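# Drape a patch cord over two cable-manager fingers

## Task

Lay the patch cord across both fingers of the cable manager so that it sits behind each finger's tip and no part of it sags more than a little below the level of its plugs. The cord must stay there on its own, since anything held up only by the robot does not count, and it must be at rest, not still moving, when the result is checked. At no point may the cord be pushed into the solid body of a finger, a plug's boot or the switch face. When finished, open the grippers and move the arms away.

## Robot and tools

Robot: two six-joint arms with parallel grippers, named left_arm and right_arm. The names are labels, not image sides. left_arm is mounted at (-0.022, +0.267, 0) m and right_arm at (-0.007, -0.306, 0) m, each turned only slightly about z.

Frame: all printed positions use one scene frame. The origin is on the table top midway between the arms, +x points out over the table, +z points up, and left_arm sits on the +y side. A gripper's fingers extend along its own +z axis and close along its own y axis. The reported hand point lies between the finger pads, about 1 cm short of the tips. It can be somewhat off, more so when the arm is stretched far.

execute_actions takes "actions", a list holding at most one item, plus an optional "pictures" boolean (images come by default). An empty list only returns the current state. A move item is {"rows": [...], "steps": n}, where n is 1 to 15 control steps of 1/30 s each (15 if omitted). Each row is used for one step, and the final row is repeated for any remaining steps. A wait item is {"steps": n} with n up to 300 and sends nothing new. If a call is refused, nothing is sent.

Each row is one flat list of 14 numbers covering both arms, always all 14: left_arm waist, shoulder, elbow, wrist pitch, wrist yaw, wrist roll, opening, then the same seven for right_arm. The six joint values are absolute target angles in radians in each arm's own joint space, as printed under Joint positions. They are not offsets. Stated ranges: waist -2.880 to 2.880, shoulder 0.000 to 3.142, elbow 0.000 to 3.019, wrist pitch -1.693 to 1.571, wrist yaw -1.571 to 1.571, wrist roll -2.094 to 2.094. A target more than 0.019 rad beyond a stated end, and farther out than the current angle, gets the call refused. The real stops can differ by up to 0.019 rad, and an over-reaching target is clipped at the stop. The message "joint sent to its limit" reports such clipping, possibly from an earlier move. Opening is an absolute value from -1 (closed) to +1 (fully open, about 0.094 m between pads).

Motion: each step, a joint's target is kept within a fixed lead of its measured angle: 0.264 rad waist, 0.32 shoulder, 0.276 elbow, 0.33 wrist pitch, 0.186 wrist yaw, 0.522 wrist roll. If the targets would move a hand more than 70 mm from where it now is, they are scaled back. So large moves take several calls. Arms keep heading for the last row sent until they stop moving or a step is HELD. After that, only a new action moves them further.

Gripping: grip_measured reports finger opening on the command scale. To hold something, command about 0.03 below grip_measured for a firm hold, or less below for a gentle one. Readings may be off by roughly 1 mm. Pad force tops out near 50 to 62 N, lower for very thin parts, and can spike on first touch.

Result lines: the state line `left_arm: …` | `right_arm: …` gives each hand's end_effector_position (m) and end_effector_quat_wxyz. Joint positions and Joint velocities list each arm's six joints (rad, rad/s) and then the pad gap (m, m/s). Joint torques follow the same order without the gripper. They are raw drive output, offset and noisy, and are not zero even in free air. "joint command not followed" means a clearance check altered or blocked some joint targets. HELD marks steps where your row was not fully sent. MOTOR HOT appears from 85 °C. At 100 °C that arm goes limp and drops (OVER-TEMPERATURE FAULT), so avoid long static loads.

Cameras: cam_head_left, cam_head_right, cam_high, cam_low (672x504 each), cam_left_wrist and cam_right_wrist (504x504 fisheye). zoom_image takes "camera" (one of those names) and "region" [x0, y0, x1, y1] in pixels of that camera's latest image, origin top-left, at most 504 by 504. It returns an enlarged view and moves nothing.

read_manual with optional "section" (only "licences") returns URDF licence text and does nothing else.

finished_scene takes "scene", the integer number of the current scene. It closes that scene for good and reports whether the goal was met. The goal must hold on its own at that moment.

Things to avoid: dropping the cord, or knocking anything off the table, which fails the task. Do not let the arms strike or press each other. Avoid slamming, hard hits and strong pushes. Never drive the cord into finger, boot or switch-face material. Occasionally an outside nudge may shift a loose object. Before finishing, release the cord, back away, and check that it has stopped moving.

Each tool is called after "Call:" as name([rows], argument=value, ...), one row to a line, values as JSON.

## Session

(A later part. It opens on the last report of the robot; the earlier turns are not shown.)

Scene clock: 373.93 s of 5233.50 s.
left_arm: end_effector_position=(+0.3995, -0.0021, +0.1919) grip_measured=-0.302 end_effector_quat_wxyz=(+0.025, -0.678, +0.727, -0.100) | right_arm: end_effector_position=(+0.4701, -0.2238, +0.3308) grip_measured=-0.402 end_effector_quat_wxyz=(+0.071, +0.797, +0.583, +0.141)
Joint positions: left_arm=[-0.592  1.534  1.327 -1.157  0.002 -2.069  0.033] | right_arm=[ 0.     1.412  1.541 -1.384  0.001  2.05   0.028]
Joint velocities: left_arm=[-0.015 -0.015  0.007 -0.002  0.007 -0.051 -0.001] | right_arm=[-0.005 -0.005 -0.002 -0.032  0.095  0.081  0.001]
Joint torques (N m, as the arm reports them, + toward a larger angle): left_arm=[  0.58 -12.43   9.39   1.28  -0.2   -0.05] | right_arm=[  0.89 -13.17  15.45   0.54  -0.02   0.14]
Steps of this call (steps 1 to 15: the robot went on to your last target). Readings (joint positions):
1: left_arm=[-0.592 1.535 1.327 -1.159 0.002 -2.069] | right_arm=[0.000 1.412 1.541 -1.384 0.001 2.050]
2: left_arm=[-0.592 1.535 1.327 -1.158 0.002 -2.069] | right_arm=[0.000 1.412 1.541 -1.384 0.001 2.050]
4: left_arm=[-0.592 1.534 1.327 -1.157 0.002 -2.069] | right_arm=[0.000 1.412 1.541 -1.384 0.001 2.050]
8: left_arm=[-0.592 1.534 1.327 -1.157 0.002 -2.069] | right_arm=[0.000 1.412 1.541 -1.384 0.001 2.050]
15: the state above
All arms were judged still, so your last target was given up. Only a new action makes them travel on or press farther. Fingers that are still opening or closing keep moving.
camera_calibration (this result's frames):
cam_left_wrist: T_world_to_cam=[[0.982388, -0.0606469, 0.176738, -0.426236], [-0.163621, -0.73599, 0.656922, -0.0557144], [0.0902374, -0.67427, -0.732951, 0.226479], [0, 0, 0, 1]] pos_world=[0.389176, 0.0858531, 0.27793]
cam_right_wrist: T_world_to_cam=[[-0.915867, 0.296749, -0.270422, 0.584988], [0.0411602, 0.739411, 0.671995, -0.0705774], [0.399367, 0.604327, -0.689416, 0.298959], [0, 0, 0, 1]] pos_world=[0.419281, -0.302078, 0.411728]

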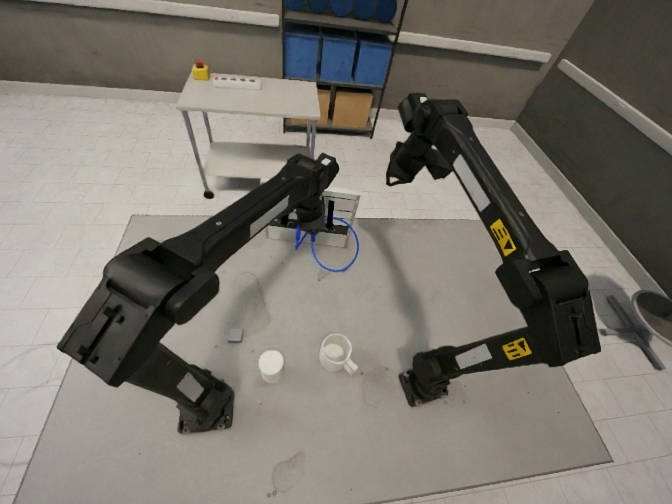

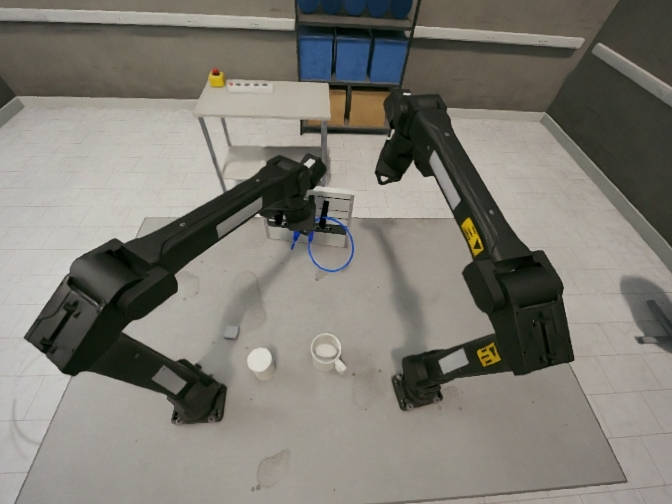

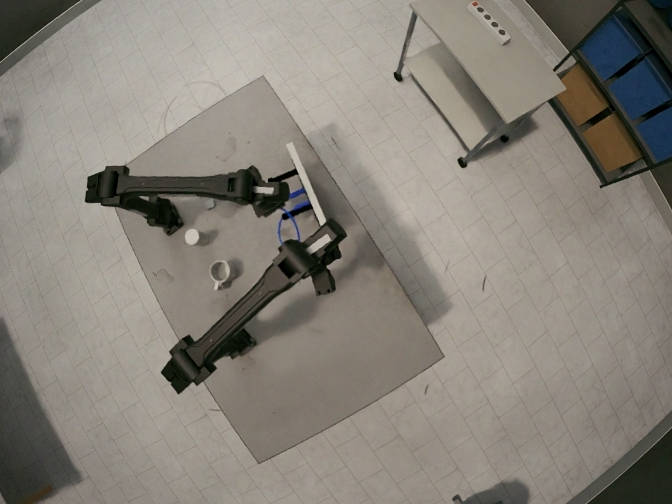

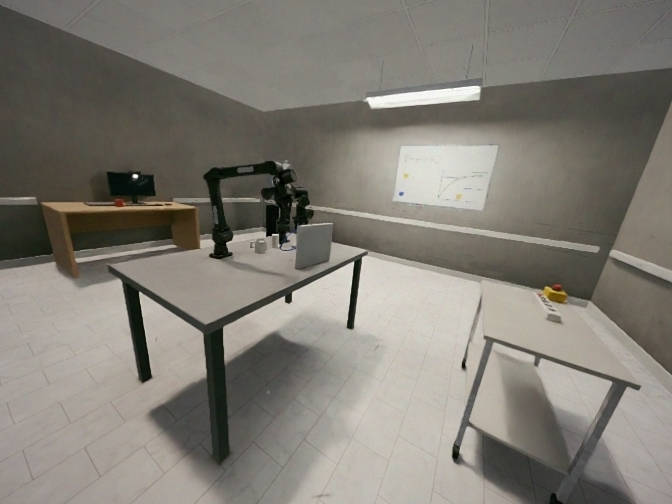

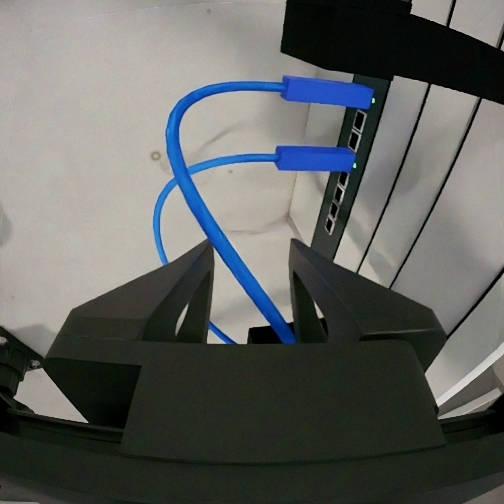

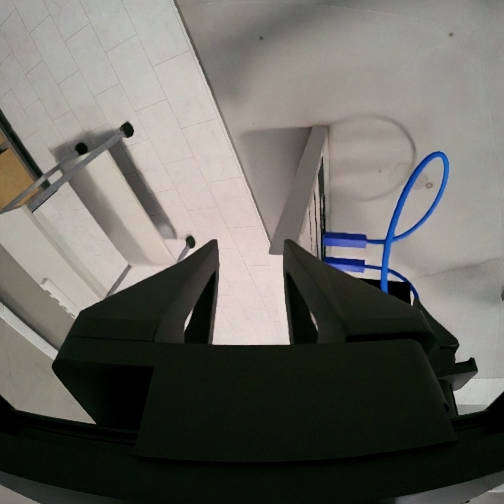

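Call:
execute_actions([
  {"rows":[[-0.58,1.53,1.33,-1.14,0,-2.08,-0.935,0.0,1.40,1.60,-1.4,0,2.06,-0.4]],"steps":15},
])

Scene clock: 379.67 s of 5233.50 s.
left_arm: end_effector_position=(+0.4001, -0.0016, +0.1920) grip_measured=-0.912 end_effector_quat_wxyz=(+0.025, -0.680, +0.726, -0.100) | right_arm: end_effector_position=(+0.4701, -0.2238, +0.3308) grip_measured=-0.402 end_effector_quat_wxyz=(+0.071, +0.797, +0.583, +0.141)
Joint positions: left_arm=[-0.59   1.534  1.327 -1.155  0.001 -2.072  0.004] | right_arm=[ 0.     1.412  1.541 -1.384  0.001  2.05   0.028]
Joint velocities: left_arm=[-0.005 -0.015  0.007  0.007  0.022  0.051 -0.   ] | right_arm=[-0.005  0.005 -0.002 -0.007  0.037  0.066 -0.001]
Joint torques (N m, as the arm reports them, + toward a larger angle): left_arm=[  0.18 -12.77   9.24   1.2   -0.17  -0.03] | right_arm=[  0.56 -12.1   15.43   0.6   -0.01   0.12]
Steps of this call (steps 1 to 90: nothing new was sent; then 2.23 s passed at rest; steps 91 to 105: all 15 steps of this action). Readings (joint positions):
91: left_arm=[-0.592 1.534 1.327 -1.157 0.002 -2.069] | right_arm=[0.000 1.412 1.541 -1.384 0.001 2.050]
92: left_arm=[-0.592 1.534 1.327 -1.157 0.002 -2.069] | right_arm=[0.000 1.412 1.541 -1.384 0.001 2.050]
94: left_arm=[-0.591 1.534 1.327 -1.156 0.001 -2.070] | right_arm=[0.000 1.412 1.541 -1.384 0.001 2.050]
98: left_arm=[-0.590 1.534 1.327 -1.155 0.001 -2.071] | right_arm=[0.000 1.412 1.541 -1.384 0.001 2.050]
105: the state above
camera_calibration (this result's frames):
cam_left_wrist: T_world_to_cam=[[0.982425, -0.0563227, 0.177955, -0.427092], [-0.161212, -0.73657, 0.656868, -0.0562321], [0.09408, -0.674012, -0.732705, 0.225216], [0, 0, 0, 1]] pos_world=[0.389333, 0.0863245, 0.277957]
cam_right_wrist: T_world_to_cam=[[-0.915867, 0.296749, -0.270422, 0.584988], [0.0411602, 0.739411, 0.671995, -0.0705774], [0.399367, 0.604327, -0.689416, 0.298959], [0, 0, 0, 1]] pos_world=[0.419281, -0.302078, 0.411728]

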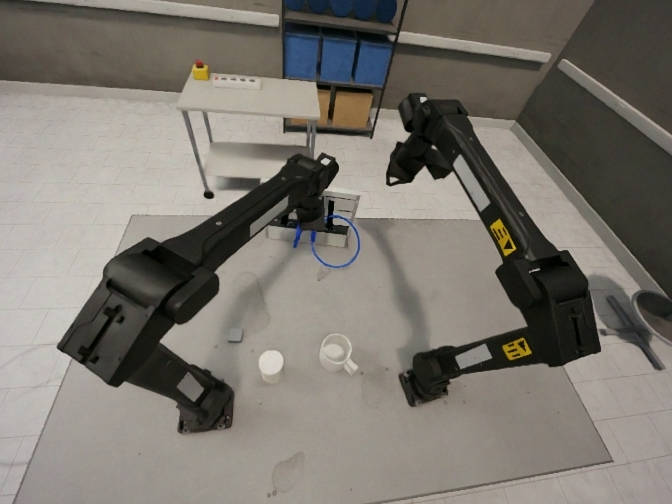

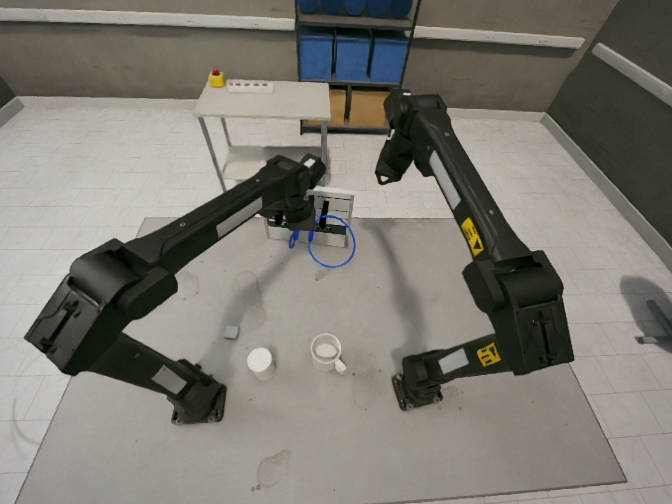

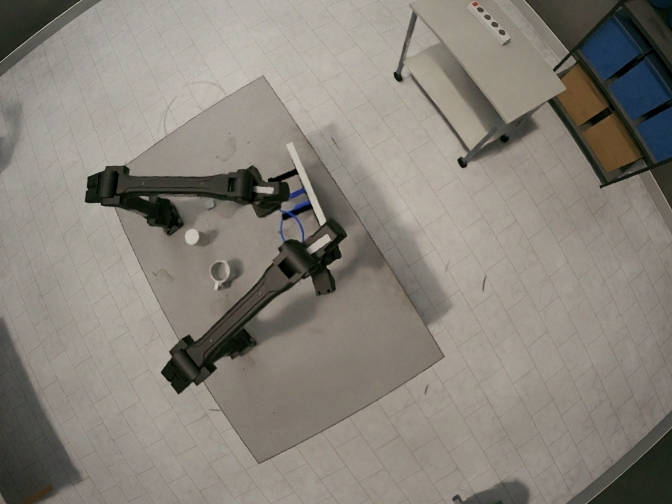

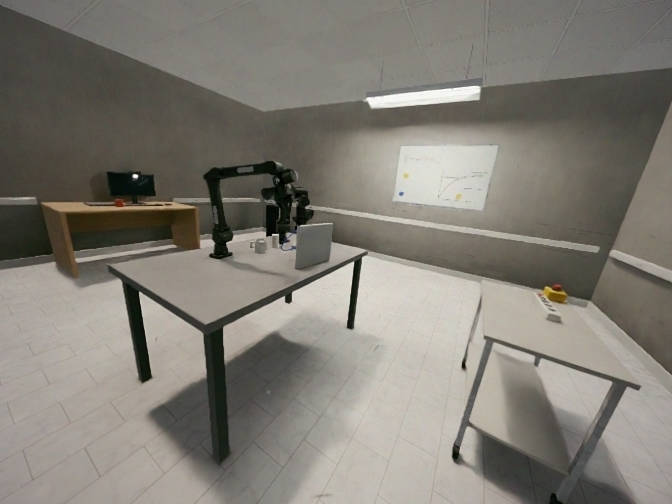

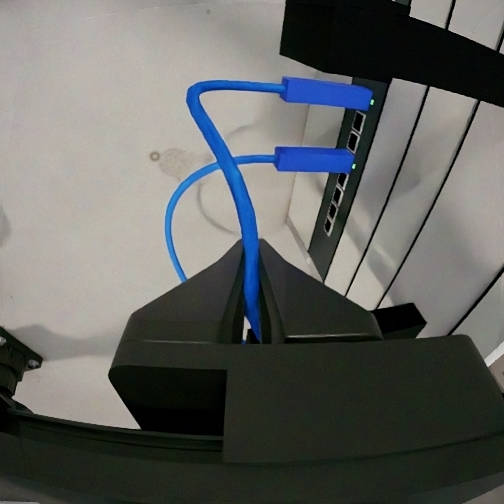

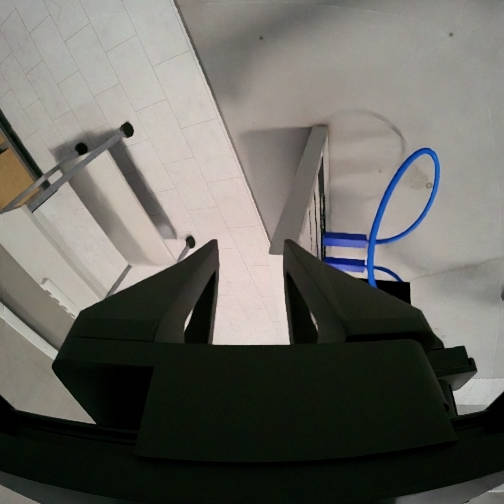

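Call:
execute_actions([
  {"rows":[[-0.575,1.51,1.335,-1.155,0,-2.06,-0.935,0.0,1.40,1.60,-1.4,0,2.06,-0.4],[-0.57,1.49,1.34,-1.17,0,-2.04,-0.935,0.0,1.40,1.60,-1.4,0,2.06,-0.4],[-0.56,1.47,1.34,-1.185,0,-2.02,-0.935,0.0,1.40,1.60,-1.4,0,2.06,-0.4],[-0.55,1.45,1.34,-1.2,0,-2.0,-0.935,0.0,1.40,1.60,-1.4,0,2.06,-0.4],[-0.54,1.43,1.34,-1.215,0,-1.98,-0.935,0.0,1.40,1.60,-1.4,0,2.06,-0.4],[-0.53,1.41,1.34,-1.23,0,-1.96,-0.935,0.0,1.40,1.60,-1.4,0,2.06,-0.4],[-0.52,1.40,1.34,-1.24,0,-1.94,-0.935,0.0,1.40,1.60,-1.4,0,2.06,-0.4],[-0.51,1.39,1.34,-1.25,0,-1.92,-0.935,0.0,1.40,1.60,-1.4,0,2.06,-0.4],[-0.50,1.38,1.34,-1.26,0,-1.90,-0.935,0.0,1.40,1.60,-1.4,0,2.06,-0.4],[-0.49,1.375,1.34,-1.26,0,-1.89,-0.935,0.0,1.40,1.60,-1.4,0,2.06,-0.4],[-0.48,1.37,1.34,-1.26,0,-1.88,-0.935,0.0,1.40,1.60,-1.4,0,2.06,-0.4],[-0.47,1.37,1.34,-1.26,0,-1.87,-0.935,0.0,1.40,1.60,-1.4,0,2.06,-0.4],[-0.46,1.37,1.34,-1.26,0,-1.86,-0.935,0.0,1.40,1.60,-1.4,0,2.06,-0.4]],"steps":15},
], pictures=false)

Call:
execute_actions([
  {"steps":20},
])

Call:
zoom_image(camera="cam_head_right", region=[220, 160, 400, 295])

Scene clock: 404.87 s of 5233.50 s.
left_arm: end_effector_position=(+0.3972, +0.0662, +0.2324) grip_measured=-0.912 end_effector_quat_wxyz=(+0.040, -0.663, +0.741, -0.099) | right_arm: end_effector_position=(+0.4701, -0.2238, +0.3308) grip_measured=-0.402 end_effector_quat_wxyz=(+0.071, +0.797, +0.583, +0.141)
Joint positions: left_arm=[-0.47   1.422  1.311 -1.246  0.003 -1.905  0.004] | right_arm=[ 0.     1.412  1.541 -1.384  0.001  2.05   0.028]
Joint velocities: left_arm=[ 0.093 -0.015 -0.022 -0.012  0.066  0.271  0.   ] | right_arm=[-0.005 -0.015  0.007 -0.002 -0.037 -0.051 -0.   ]
Joint torques (N m, as the arm reports them, + toward a larger angle): left_arm=[  0.19 -14.47  11.5    0.31  -0.32   0.09] | right_arm=[  0.36 -13.38  15.54   0.6   -0.02   0.12]
Steps of this call (steps 1 to 15: the robot went on to your last target; steps 16 to 410: nothing new was sent; then 11.03 s passed at rest; steps 411 to 425: all 15 steps of this action). Readings (joint positions):
411: left_arm=[-0.590 1.534 1.327 -1.155 0.001 -2.072] | right_arm=[0.000 1.412 1.541 -1.384 0.001 2.050]
412: left_arm=[-0.589 1.531 1.327 -1.155 0.001 -2.069] | right_arm=[0.000 1.412 1.541 -1.384 0.001 2.050]
414: left_arm=[-0.583 1.517 1.327 -1.166 0.001 -2.054] | right_arm=[0.000 1.412 1.541 -1.384 0.001 2.050]
418: left_arm=[-0.549 1.446 1.327 -1.215 0.001 -1.999] | right_arm=[0.000 1.412 1.541 -1.384 0.001 2.050]
425: the state above

Scene clock: 405.53 s of 5233.50 s.
left_arm: end_effector_position=(+0.3973, +0.0664, +0.2324) grip_measured=-0.912 end_effector_quat_wxyz=(+0.040, -0.651, +0.752, -0.099) | right_arm: end_effector_position=(+0.4701, -0.2238, +0.3308) grip_measured=-0.402 end_effector_quat_wxyz=(+0.071, +0.797, +0.583, +0.141)
Joint positions: left_arm=[-0.468  1.422  1.311 -1.246  0.006 -1.872  0.004] | right_arm=[ 0.     1.412  1.541 -1.384  0.001  2.05   0.028]
Joint velocities: left_arm=[ 0.005 -0.015  0.007 -0.007 -0.007 -0.022 -0.   ] | right_arm=[-0.005 -0.005 -0.002 -0.007 -0.007 -0.081  0.001]
Joint torques (N m, as the arm reports them, + toward a larger angle): left_arm=[  0.41 -15.3   11.51   0.14  -0.35   0.12] | right_arm=[  0.67 -12.62  15.58   0.69  -0.07   0.12]
Steps of this call (steps 1 to 20: the robot went on to your last target). Readings (joint positions):
1: left_arm=[-0.468 1.422 1.311 -1.246 0.004 -1.898] | right_arm=[0.000 1.412 1.541 -1.384 0.001 2.050]
2: left_arm=[-0.468 1.422 1.311 -1.246 0.005 -1.893] | right_arm=[0.000 1.412 1.541 -1.384 0.001 2.050]
4: left_arm=[-0.468 1.422 1.311 -1.246 0.006 -1.885] | right_arm=[0.000 1.412 1.541 -1.384 0.001 2.050]
8: left_arm=[-0.468 1.422 1.311 -1.246 0.006 -1.877] | right_arm=[0.000 1.412 1.541 -1.384 0.001 2.050]
20: the state above
camera_calibration (this result's frames):
cam_left_wrist: T_world_to_cam=[[0.970853, -0.134155, 0.19861, -0.422701], [-0.231411, -0.740403, 0.631072, 0.000997565], [0.0623902, -0.658639, -0.749868, 0.316461], [0, 0, 0, 1]] pos_world=[0.390868, 0.152465, 0.320627]
cam_right_wrist: T_world_to_cam=[[-0.915867, 0.296749, -0.270422, 0.584988], [0.0411602, 0.739411, 0.671995, -0.0705774], [0.399367, 0.604327, -0.689416, 0.298959], [0, 0, 0, 1]] pos_world=[0.419281, -0.302078, 0.411728]

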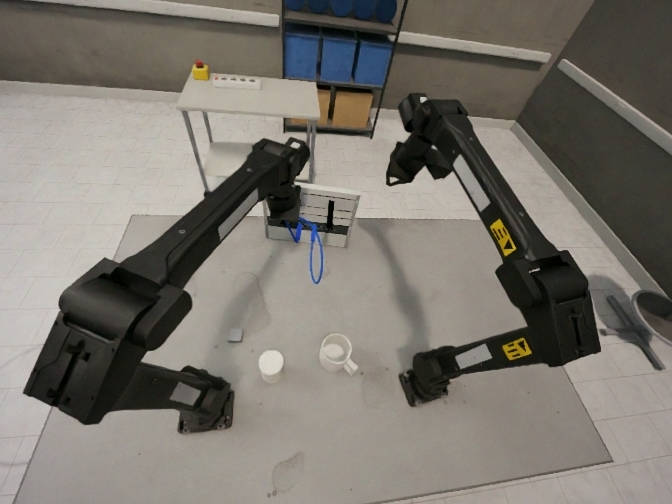

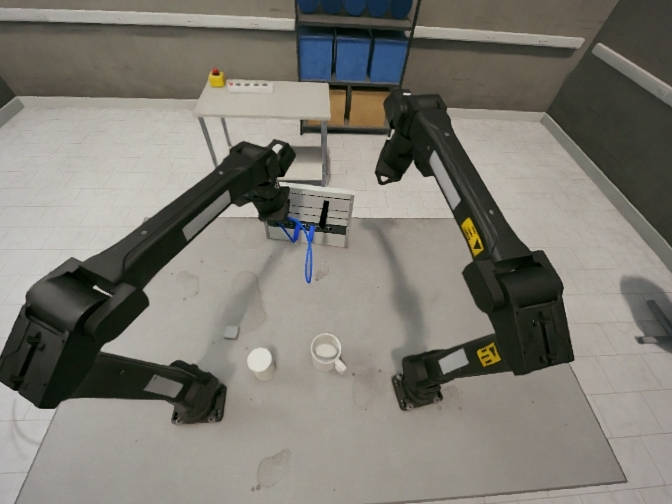

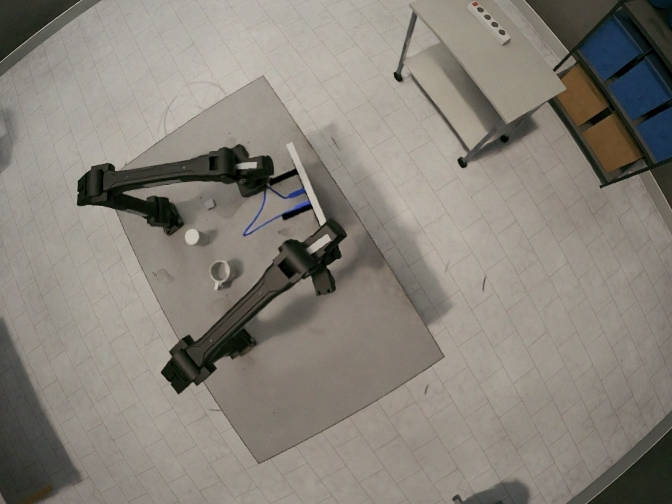

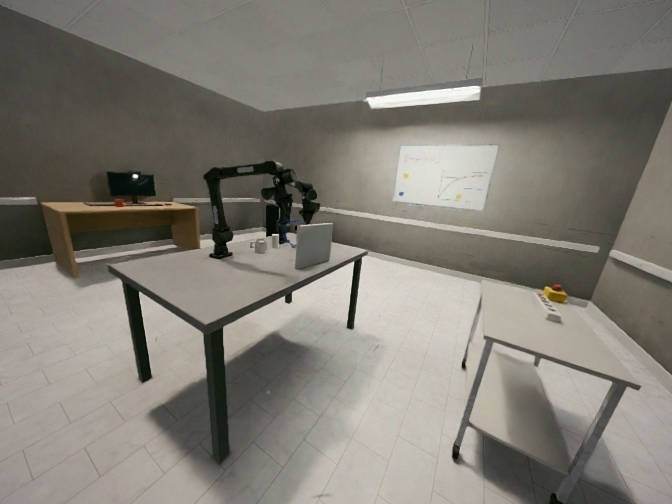

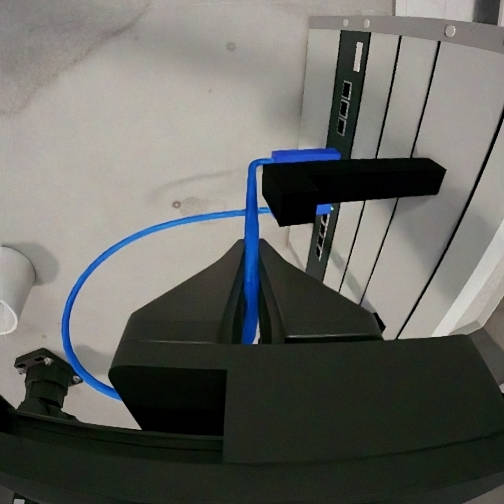

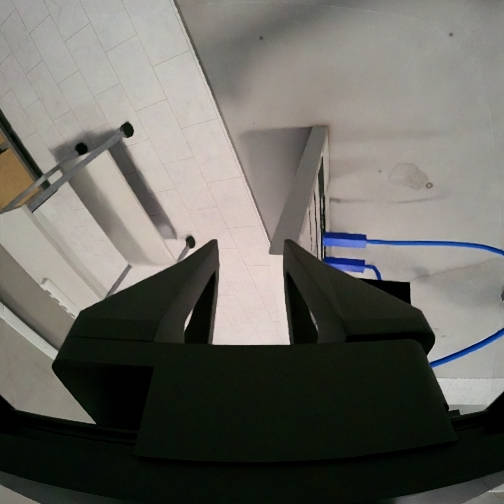

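Region (220, 160, 400, 295) of cam_head_right's 672x504 image, scaled by 2.800, with more detail than that image has; it fills the top 378 rows of this view, and the rest is white.

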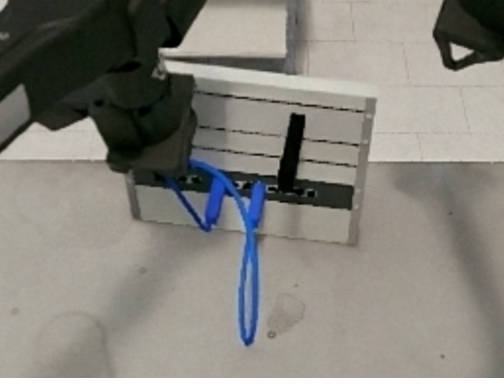

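Call:
execute_actions([
  {"rows":[[-0.48,1.42,1.30,-1.24,0,-1.86,-0.935,0.2,1.30,1.2,-1.1,0,1.5,-0.2],[-0.50,1.42,1.26,-1.2,0,-1.86,-0.935,0.2,1.30,1.2,-1.1,0,1.5,-0.2],[-0.52,1.42,1.22,-1.16,0,-1.86,-0.935,0.2,1.30,1.2,-1.1,0,1.5,-0.2],[-0.52,1.42,1.18,-1.12,0,-1.86,-0.935,0.2,1.30,1.2,-1.1,0,1.5,-0.2],[-0.52,1.42,1.14,-1.08,0,-1.86,-0.935,0.2,1.30,1.2,-1.1,0,1.5,-0.2],[-0.52,1.42,1.10,-1.04,0,-1.86,-0.935,0.2,1.30,1.2,-1.1,0,1.5,-0.2],[-0.52,1.42,1.10,-1.04,0,-1.86,-0.935,0.2,1.30,1.2,-1.1,0,1.5,-0.2],[-0.52,1.42,1.10,-1.04,0,-1.86,-0.935,0.2,1.30,1.2,-1.1,0,1.5,-0.2],[-0.52,1.42,1.10,-1.04,0,-1.86,-0.935,0.2,1.30,1.2,-1.1,0,1.5,-0.2],[-0.52,1.42,1.10,-1.04,0,-1.86,-0.935,0.2,1.30,1.2,-1.1,0,1.5,-0.2],[-0.52,1.42,1.10,-1.04,0,-1.86,-0.5,0.2,1.30,1.2,-1.1,0,1.5,-0.2]],"steps":15},
], pictures=false)

Call:
execute_actions([
  {"rows":[[-0.40,1.25,1.15,-1.15,0,-1.2,-0.2,0.3,1.30,1.15,-1.1,0,1.3,-0.2]],"steps":15},
], pictures=false)

Call:
execute_actions([
  {"rows":[[-0.2,1.2,1.0,-1.05,0,-0.57,-0.2,0.3,1.30,1.15,-1.1,0,1.3,-0.2]],"steps":15},
], pictures=false)

Call:
execute_actions([
  {"steps":45},
])

Call:
zoom_image(camera="cam_head_left", region=[200, 160, 440, 340])

Scene clock: 429.17 s of 5233.50 s.
left_arm: end_effector_position=(+0.3635, +0.0604, +0.1460) grip_measured=-0.502 end_effector_quat_wxyz=(+0.032, -0.634, +0.768, -0.081) | right_arm: end_effector_position=(+0.4098, -0.1402, +0.2333) grip_measured=-0.202 end_effector_quat_wxyz=(+0.092, +0.541, +0.826, +0.133)
Joint positions: left_arm=[-0.515  1.426  1.088 -1.058  0.003 -1.871  0.023] | right_arm=[ 0.207  1.314  1.189 -1.122 -0.002  1.538  0.038]
Joint velocities: left_arm=[-0.015  0.015 -0.007  0.022  0.095  0.125  0.   ] | right_arm=[-0.142 -0.015  0.012  0.002  0.051 -0.242 -0.   ]
Joint torques (N m, as the arm reports them, + toward a larger angle): left_arm=[ -1.26 -10.92   9.92   1.35  -0.26   0.13] | right_arm=[  0.46 -11.3   11.29   2.01   0.17  -0.09]
Steps of this call (steps 1 to 15: the robot went on to your last target; steps 16 to 694: nothing new was sent; steps 695 to 709: all 15 steps of this action). Readings (joint positions):
695: left_arm=[-0.468 1.424 1.307 -1.245 0.006 -1.871] | right_arm=[0.010 1.403 1.514 -1.342 0.006 1.995]
696: left_arm=[-0.470 1.424 1.296 -1.236 0.005 -1.871] | right_arm=[0.028 1.380 1.464 -1.280 0.007 1.933]
698: left_arm=[-0.481 1.420 1.250 -1.188 0.003 -1.871] | right_arm=[0.090 1.341 1.353 -1.206 0.006 1.825]
702: left_arm=[-0.511 1.417 1.119 -1.080 0.003 -1.871] | right_arm=[0.216 1.314 1.203 -1.142 -0.003 1.641]
709: the state above

Scene clock: 429.67 s of 5233.50 s.
left_arm: end_effector_position=(+0.3667, +0.1155, +0.2364) grip_measured=-0.202 end_effector_quat_wxyz=(+0.112, -0.418, +0.894, -0.118) | right_arm: end_effector_position=(+0.3841, -0.1039, +0.2202) grip_measured=-0.202 end_effector_quat_wxyz=(+0.092, +0.404, +0.903, +0.116)
Joint positions: left_arm=[-0.395  1.228  1.121 -1.137  0.    -1.245  0.037] | right_arm=[ 0.306  1.313  1.158 -1.119 -0.001  1.319  0.038]
Joint velocities: left_arm=[-0.015  0.161  0.007 -0.002  0.007  0.154 -0.001] | right_arm=[-0.024 -0.015  0.012 -0.027  0.022 -0.022  0.001]
Joint torques (N m, as the arm reports them, + toward a larger angle): left_arm=[-0.1  -7.45 11.7   0.43 -0.11  0.16] | right_arm=[  0.33 -11.1    9.58   1.82   0.11  -0.11]
Steps of this call (steps 1 to 15: all 15 steps of this action). Readings (joint positions):
1: left_arm=[-0.511 1.418 1.088 -1.066 0.003 -1.815] | right_arm=[0.211 1.314 1.185 -1.120 0.003 1.500]
2: left_arm=[-0.502 1.405 1.088 -1.083 0.003 -1.748] | right_arm=[0.223 1.313 1.180 -1.119 0.003 1.462]
4: left_arm=[-0.470 1.358 1.088 -1.107 0.003 -1.604] | right_arm=[0.264 1.313 1.168 -1.119 0.003 1.407]
8: left_arm=[-0.403 1.249 1.100 -1.134 0.001 -1.375] | right_arm=[0.314 1.313 1.158 -1.119 -0.001 1.350]
15: the state above

Scene clock: 430.17 s of 5233.50 s.
left_arm: end_effector_position=(+0.3671, +0.2032, +0.1914) grip_measured=-0.202 end_effector_quat_wxyz=(+0.133, -0.219, +0.965, -0.053) | right_arm: end_effector_position=(+0.3841, -0.1039, +0.2202) grip_measured=-0.202 end_effector_quat_wxyz=(+0.093, +0.401, +0.904, +0.116)
Joint positions: left_arm=[-0.187  1.209  0.994 -1.068 -0.002 -0.61   0.037] | right_arm=[ 0.306  1.313  1.158 -1.119 -0.001  1.312  0.038]
Joint velocities: left_arm=[-0.005 -0.015 -0.002  0.007  0.095  0.139  0.001] | right_arm=[-0.015  0.005  0.017 -0.007  0.007  0.022  0.001]
Joint torques (N m, as the arm reports them, + toward a larger angle): left_arm=[-1.46 -8.54  9.89  1.56 -0.04  0.12] | right_arm=[  0.41 -11.1    9.73   1.93   0.1   -0.08]
Steps of this call (steps 1 to 15: all 15 steps of this action). Readings (joint positions):
1: left_arm=[-0.384 1.228 1.107 -1.120 0.005 -1.174] | right_arm=[0.306 1.313 1.158 -1.119 -0.001 1.318]
2: left_arm=[-0.359 1.221 1.082 -1.096 0.005 -1.086] | right_arm=[0.306 1.313 1.158 -1.119 -0.001 1.316]
4: left_arm=[-0.278 1.212 1.029 -1.076 0.004 -0.907] | right_arm=[0.306 1.313 1.158 -1.119 -0.001 1.315]
8: left_arm=[-0.177 1.211 0.994 -1.075 -0.002 -0.716] | right_arm=[0.306 1.313 1.158 -1.119 -0.001 1.313]
15: the state above

Scene clock: 431.67 s of 5233.50 s.
left_arm: end_effector_position=(+0.3671, +0.2032, +0.1914) grip_measured=-0.202 end_effector_quat_wxyz=(+0.134, -0.206, +0.968, -0.051) | right_arm: end_effector_position=(+0.3841, -0.1039, +0.2202) grip_measured=-0.202 end_effector_quat_wxyz=(+0.093, +0.400, +0.904, +0.116)
Joint positions: left_arm=[-0.187  1.209  0.994 -1.068 -0.002 -0.582  0.037] | right_arm=[ 0.306  1.313  1.158 -1.119 -0.001  1.311  0.038]
Joint velocities: left_arm=[-0.015 -0.015 -0.002  0.002  0.022 -0.022 -0.001] | right_arm=[-0.015 -0.015 -0.022 -0.002 -0.007 -0.022  0.001]
Joint torques (N m, as the arm reports them, + toward a larger angle): left_arm=[-1.34 -8.55  9.77  1.55 -0.02  0.13] | right_arm=[ -0.01 -11.28   9.73   1.88   0.08  -0.07]
Steps of this call (steps 1 to 30: the robot went on to your last target; steps 31 to 45: nothing new was sent). Readings (joint positions):
1: left_arm=[-0.187 1.209 0.994 -1.068 -0.002 -0.604] | right_arm=[0.306 1.313 1.158 -1.119 -0.001 1.311]
2: left_arm=[-0.187 1.209 0.994 -1.068 -0.002 -0.600] | right_arm=[0.306 1.313 1.158 -1.119 -0.001 1.311]
4: left_arm=[-0.187 1.209 0.994 -1.068 -0.002 -0.593] | right_arm=[0.306 1.313 1.158 -1.119 -0.001 1.311]
8: left_arm=[-0.187 1.209 0.994 -1.068 -0.002 -0.587] | right_arm=[0.306 1.313 1.158 -1.119 -0.001 1.311]
45: the state above
All arms were judged still, so your last target was given up. Only a new action makes them travel on or press farther. Fingers that are still opening or closing keep moving.
camera_calibration (this result's frames):
cam_left_wrist: T_world_to_cam=[[0.384999, -0.910337, 0.151866, 0.0148639], [-0.875499, -0.308174, 0.372195, 0.319308], [-0.292022, -0.276253, -0.915646, 0.461873], [0, 0, 0, 1]] pos_world=[0.408708, 0.239527, 0.30181]
cam_right_wrist: T_world_to_cam=[[-0.696275, -0.663228, -0.274462, 0.257548], [-0.692515, 0.520172, 0.499845, 0.215575], [-0.188744, 0.538099, -0.821478, 0.432694], [0, 0, 0, 1]] pos_world=[0.410282, -0.174155, 0.318382]

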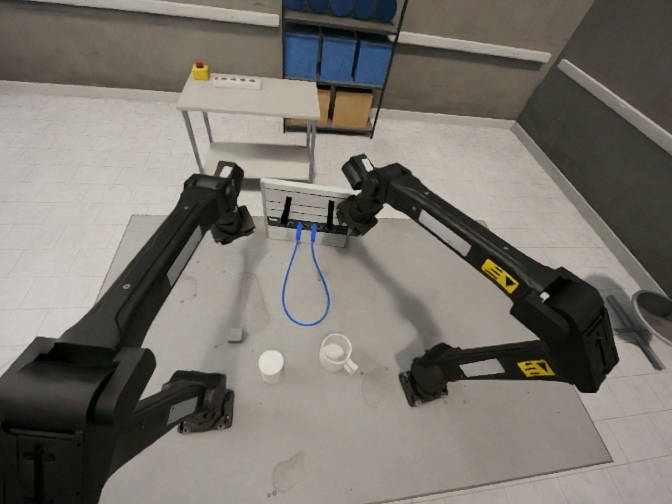

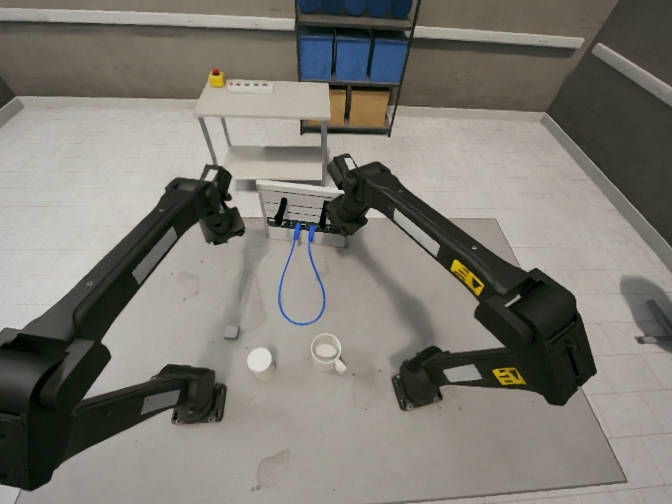

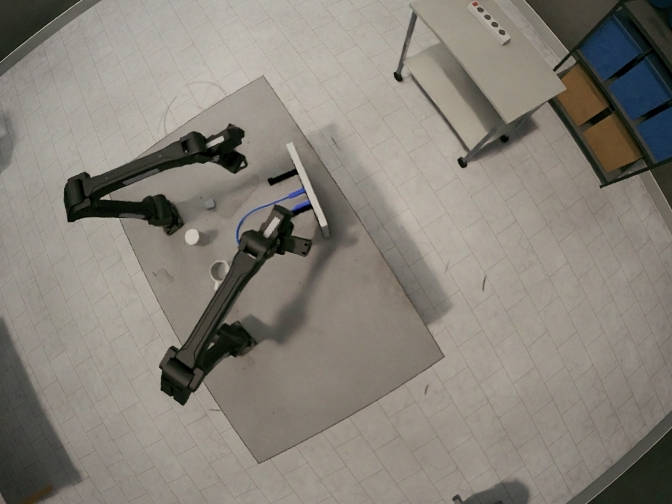

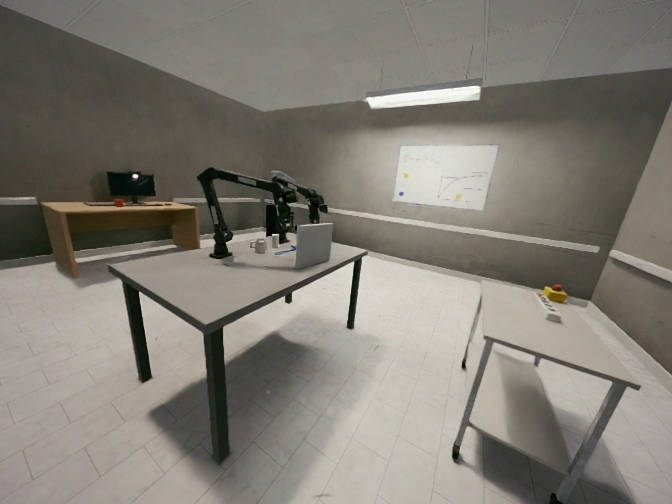

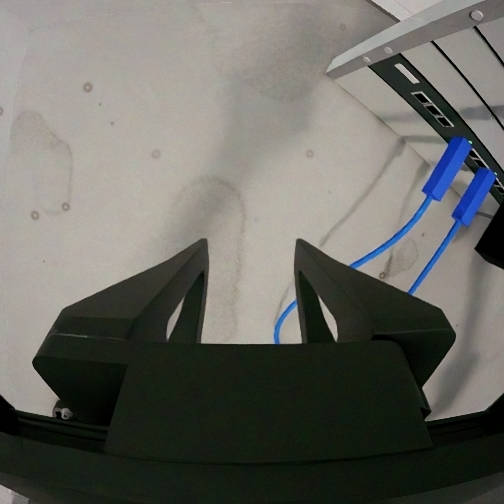

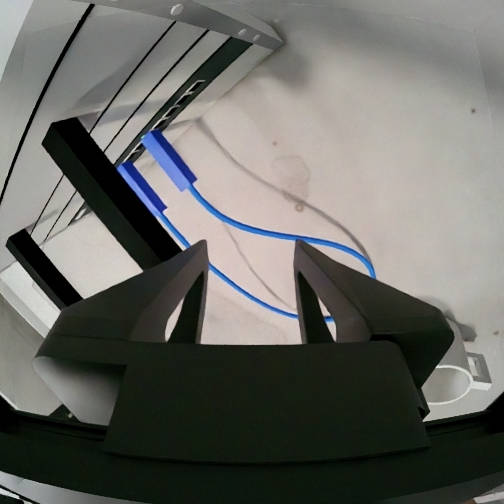

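Region (200, 160, 440, 340) of cam_head_left's 672x504 image, scaled by 2.100, with more detail than that image has; it fills the top 378 rows of this view, and the rest is white.

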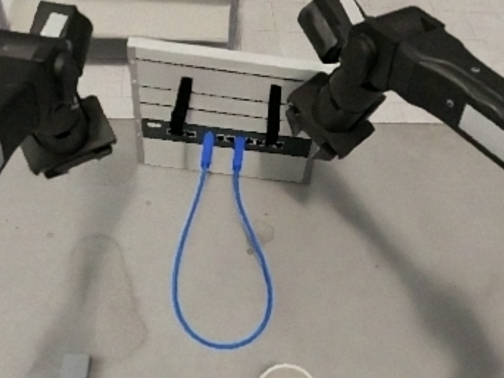

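Call:
execute_actions([
  {"rows":[[-0.457,1.28,0.75,-0.78,0,-0.57,-0.2,0.67,1.40,0.92,-0.80,0,1.21,-0.2]],"steps":15},
], pictures=false)

Call:
execute_actions([
  {"rows":[[-0.457,1.30,0.62,-0.63,0,-0.57,-0.2,0.67,1.44,0.80,-0.65,0,1.21,-0.2]],"steps":15},
], pictures=false)

Call:
execute_actions([
  {"steps":15},
])

Scene clock: 440.07 s of 5233.50 s.
left_arm: end_effector_position=(+0.3029, +0.1107, +0.0723) grip_measured=-0.202 end_effector_quat_wxyz=(+0.094, -0.066, +0.992, -0.054) | right_arm: end_effector_position=(+0.2669, +0.0198, +0.0947) grip_measured=-0.202 end_effector_quat_wxyz=(+0.059, +0.177, +0.977, +0.107)
Joint positions: left_arm=[-0.471  1.291  0.737 -0.799  0.002 -0.58   0.037] | right_arm=[ 0.699  1.415  0.918 -0.828 -0.004  1.229  0.038]
Joint velocities: left_arm=[ 0.015 -0.073 -0.012  0.017 -0.037 -0.022  0.002] | right_arm=[-0.2   -0.005  0.002 -0.002  0.007 -0.095  0.   ]
Joint torques (N m, as the arm reports them, + toward a larger angle): left_arm=[ 1.53 -9.33  9.28  1.5  -0.18  0.11] | right_arm=[ -0.68 -11.83   9.53   2.4    0.11  -0.07]
Steps of this call (steps 1 to 90: nothing new was sent; then 4.90 s passed at rest; steps 91 to 105: all 15 steps of this action). Readings (joint positions):
91: left_arm=[-0.196 1.208 0.978 -1.038 -0.005 -0.582] | right_arm=[0.314 1.312 1.145 -1.091 0.004 1.307]
92: left_arm=[-0.215 1.206 0.951 -0.991 -0.006 -0.582] | right_arm=[0.333 1.310 1.124 -1.047 0.005 1.300]
94: left_arm=[-0.281 1.213 0.887 -0.920 -0.006 -0.582] | right_arm=[0.395 1.316 1.073 -0.986 0.007 1.289]
98: left_arm=[-0.437 1.264 0.769 -0.821 -0.000 -0.581] | right_arm=[0.569 1.354 0.981 -0.884 0.005 1.263]
105: the state above

Scene clock: 440.57 s of 5233.50 s.
left_arm: end_effector_position=(+0.2831, +0.1203, +0.0321) grip_measured=-0.202 end_effector_quat_wxyz=(+0.102, -0.066, +0.991, -0.059) | right_arm: end_effector_position=(+0.2650, -0.0015, +0.0488) grip_measured=-0.202 end_effector_quat_wxyz=(+0.065, +0.187, +0.974, +0.111)
Joint positions: left_arm=[-0.471  1.299  0.612 -0.647  0.002 -0.58   0.037] | right_arm=[ 0.67   1.439  0.798 -0.671 -0.002  1.221  0.038]
Joint velocities: left_arm=[ 0.005 -0.005  0.012 -0.007 -0.051 -0.051 -0.001] | right_arm=[ 0.005 -0.005  0.002  0.017  0.066  0.022 -0.   ]
Joint torques (N m, as the arm reports them, + toward a larger angle): left_arm=[ 0.89 -6.74  8.25  1.4  -0.16  0.11] | right_arm=[ 0.91 -9.94  8.64  2.14  0.09 -0.06]
Steps of this call (steps 1 to 15: all 15 steps of this action). Readings (joint positions):
1: left_arm=[-0.471 1.289 0.721 -0.760 0.002 -0.580] | right_arm=[0.692 1.414 0.902 -0.789 -0.003 1.228]
2: left_arm=[-0.471 1.285 0.695 -0.706 0.002 -0.580] | right_arm=[0.685 1.411 0.880 -0.734 -0.002 1.226]
4: left_arm=[-0.471 1.287 0.647 -0.664 0.002 -0.580] | right_arm=[0.674 1.415 0.835 -0.688 -0.002 1.224]
8: left_arm=[-0.471 1.299 0.612 -0.658 0.002 -0.580] | right_arm=[0.670 1.436 0.799 -0.681 -0.002 1.223]
15: the state above

Scene clock: 441.07 s of 5233.50 s.
left_arm: end_effector_position=(+0.2831, +0.1203, +0.0321) grip_measured=-0.202 end_effector_quat_wxyz=(+0.102, -0.066, +0.991, -0.059) | right_arm: end_effector_position=(+0.2650, -0.0015, +0.0488) grip_measured=-0.202 end_effector_quat_wxyz=(+0.066, +0.187, +0.974, +0.111)
Joint positions: left_arm=[-0.471  1.299  0.612 -0.647  0.002 -0.58   0.037] | right_arm=[ 0.67   1.439  0.798 -0.671 -0.002  1.221  0.038]
Joint velocities: left_arm=[-0.005 -0.015  0.002 -0.002 -0.037 -0.022  0.001] | right_arm=[ 0.005 -0.024 -0.022 -0.007 -0.037 -0.007  0.001]
Joint torques (N m, as the arm reports them, + toward a larger angle): left_arm=[ 0.93 -7.    8.1   1.37 -0.17  0.12] | right_arm=[ 0.57 -9.71  8.76  1.79  0.08 -0.06]
Steps of this call (steps 1 to 15: the robot went on to your last target). Readings (joint positions):
1: left_arm=[-0.471 1.299 0.612 -0.647 0.002 -0.580] | right_arm=[0.670 1.439 0.798 -0.671 -0.002 1.221]
2: left_arm=[-0.471 1.299 0.612 -0.647 0.002 -0.580] | right_arm=[0.670 1.439 0.798 -0.671 -0.002 1.221]
4: left_arm=[-0.471 1.299 0.612 -0.647 0.002 -0.580] | right_arm=[0.670 1.439 0.798 -0.671 -0.002 1.221]
8: left_arm=[-0.471 1.299 0.612 -0.647 0.002 -0.580] | right_arm=[0.670 1.439 0.798 -0.671 -0.002 1.221]
15: the state above
All arms were judged still, so your last target was given up. Only a new action makes them travel on or press farther. Fingers that are still opening or closing keep moving.
camera_calibration (this result's frames):
cam_left_wrist: T_world_to_cam=[[0.118616, -0.98478, 0.127034, 0.0811031], [-0.907948, -0.0557818, 0.415353, 0.25695], [-0.401945, -0.164608, -0.900746, 0.285799], [0, 0, 0, 1]] pos_world=[0.338553, 0.141247, 0.140405]
cam_right_wrist: T_world_to_cam=[[-0.338617, -0.911986, -0.231561, 0.0983058], [-0.847017, 0.188275, 0.497107, 0.206062], [-0.409758, 0.364465, -0.83622, 0.273315], [0, 0, 0, 1]] pos_world=[0.319819, -0.0487564, 0.14888]

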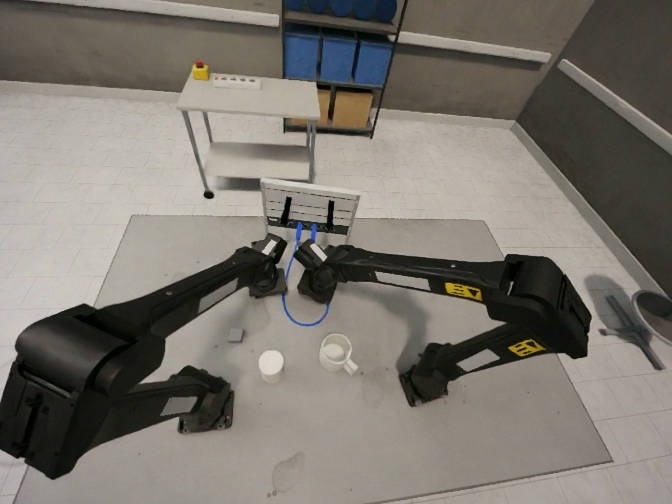

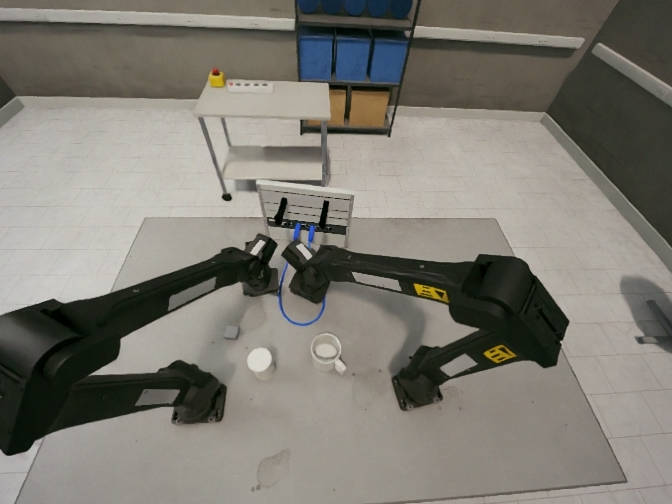

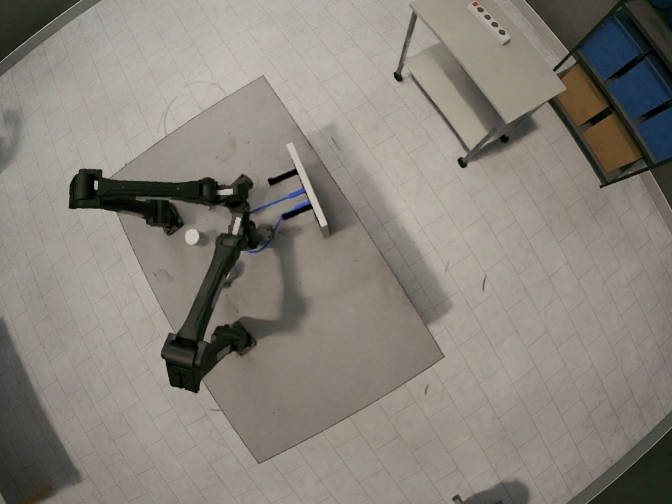

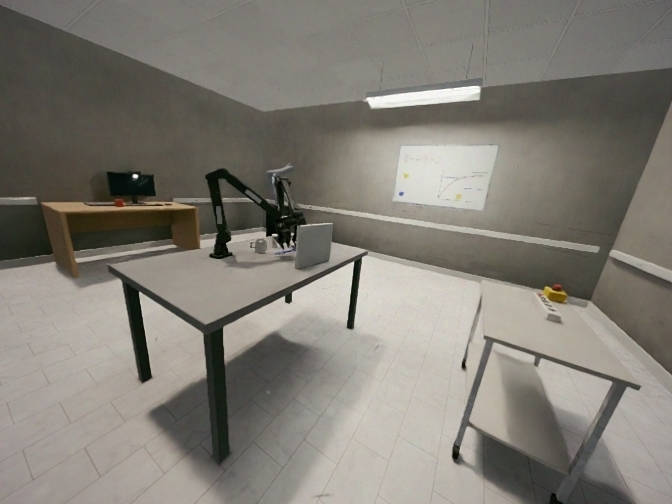

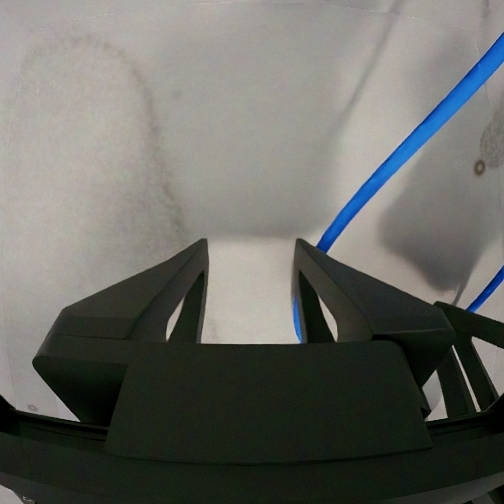

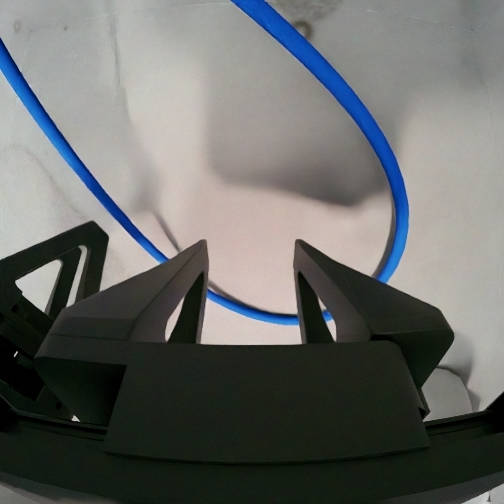

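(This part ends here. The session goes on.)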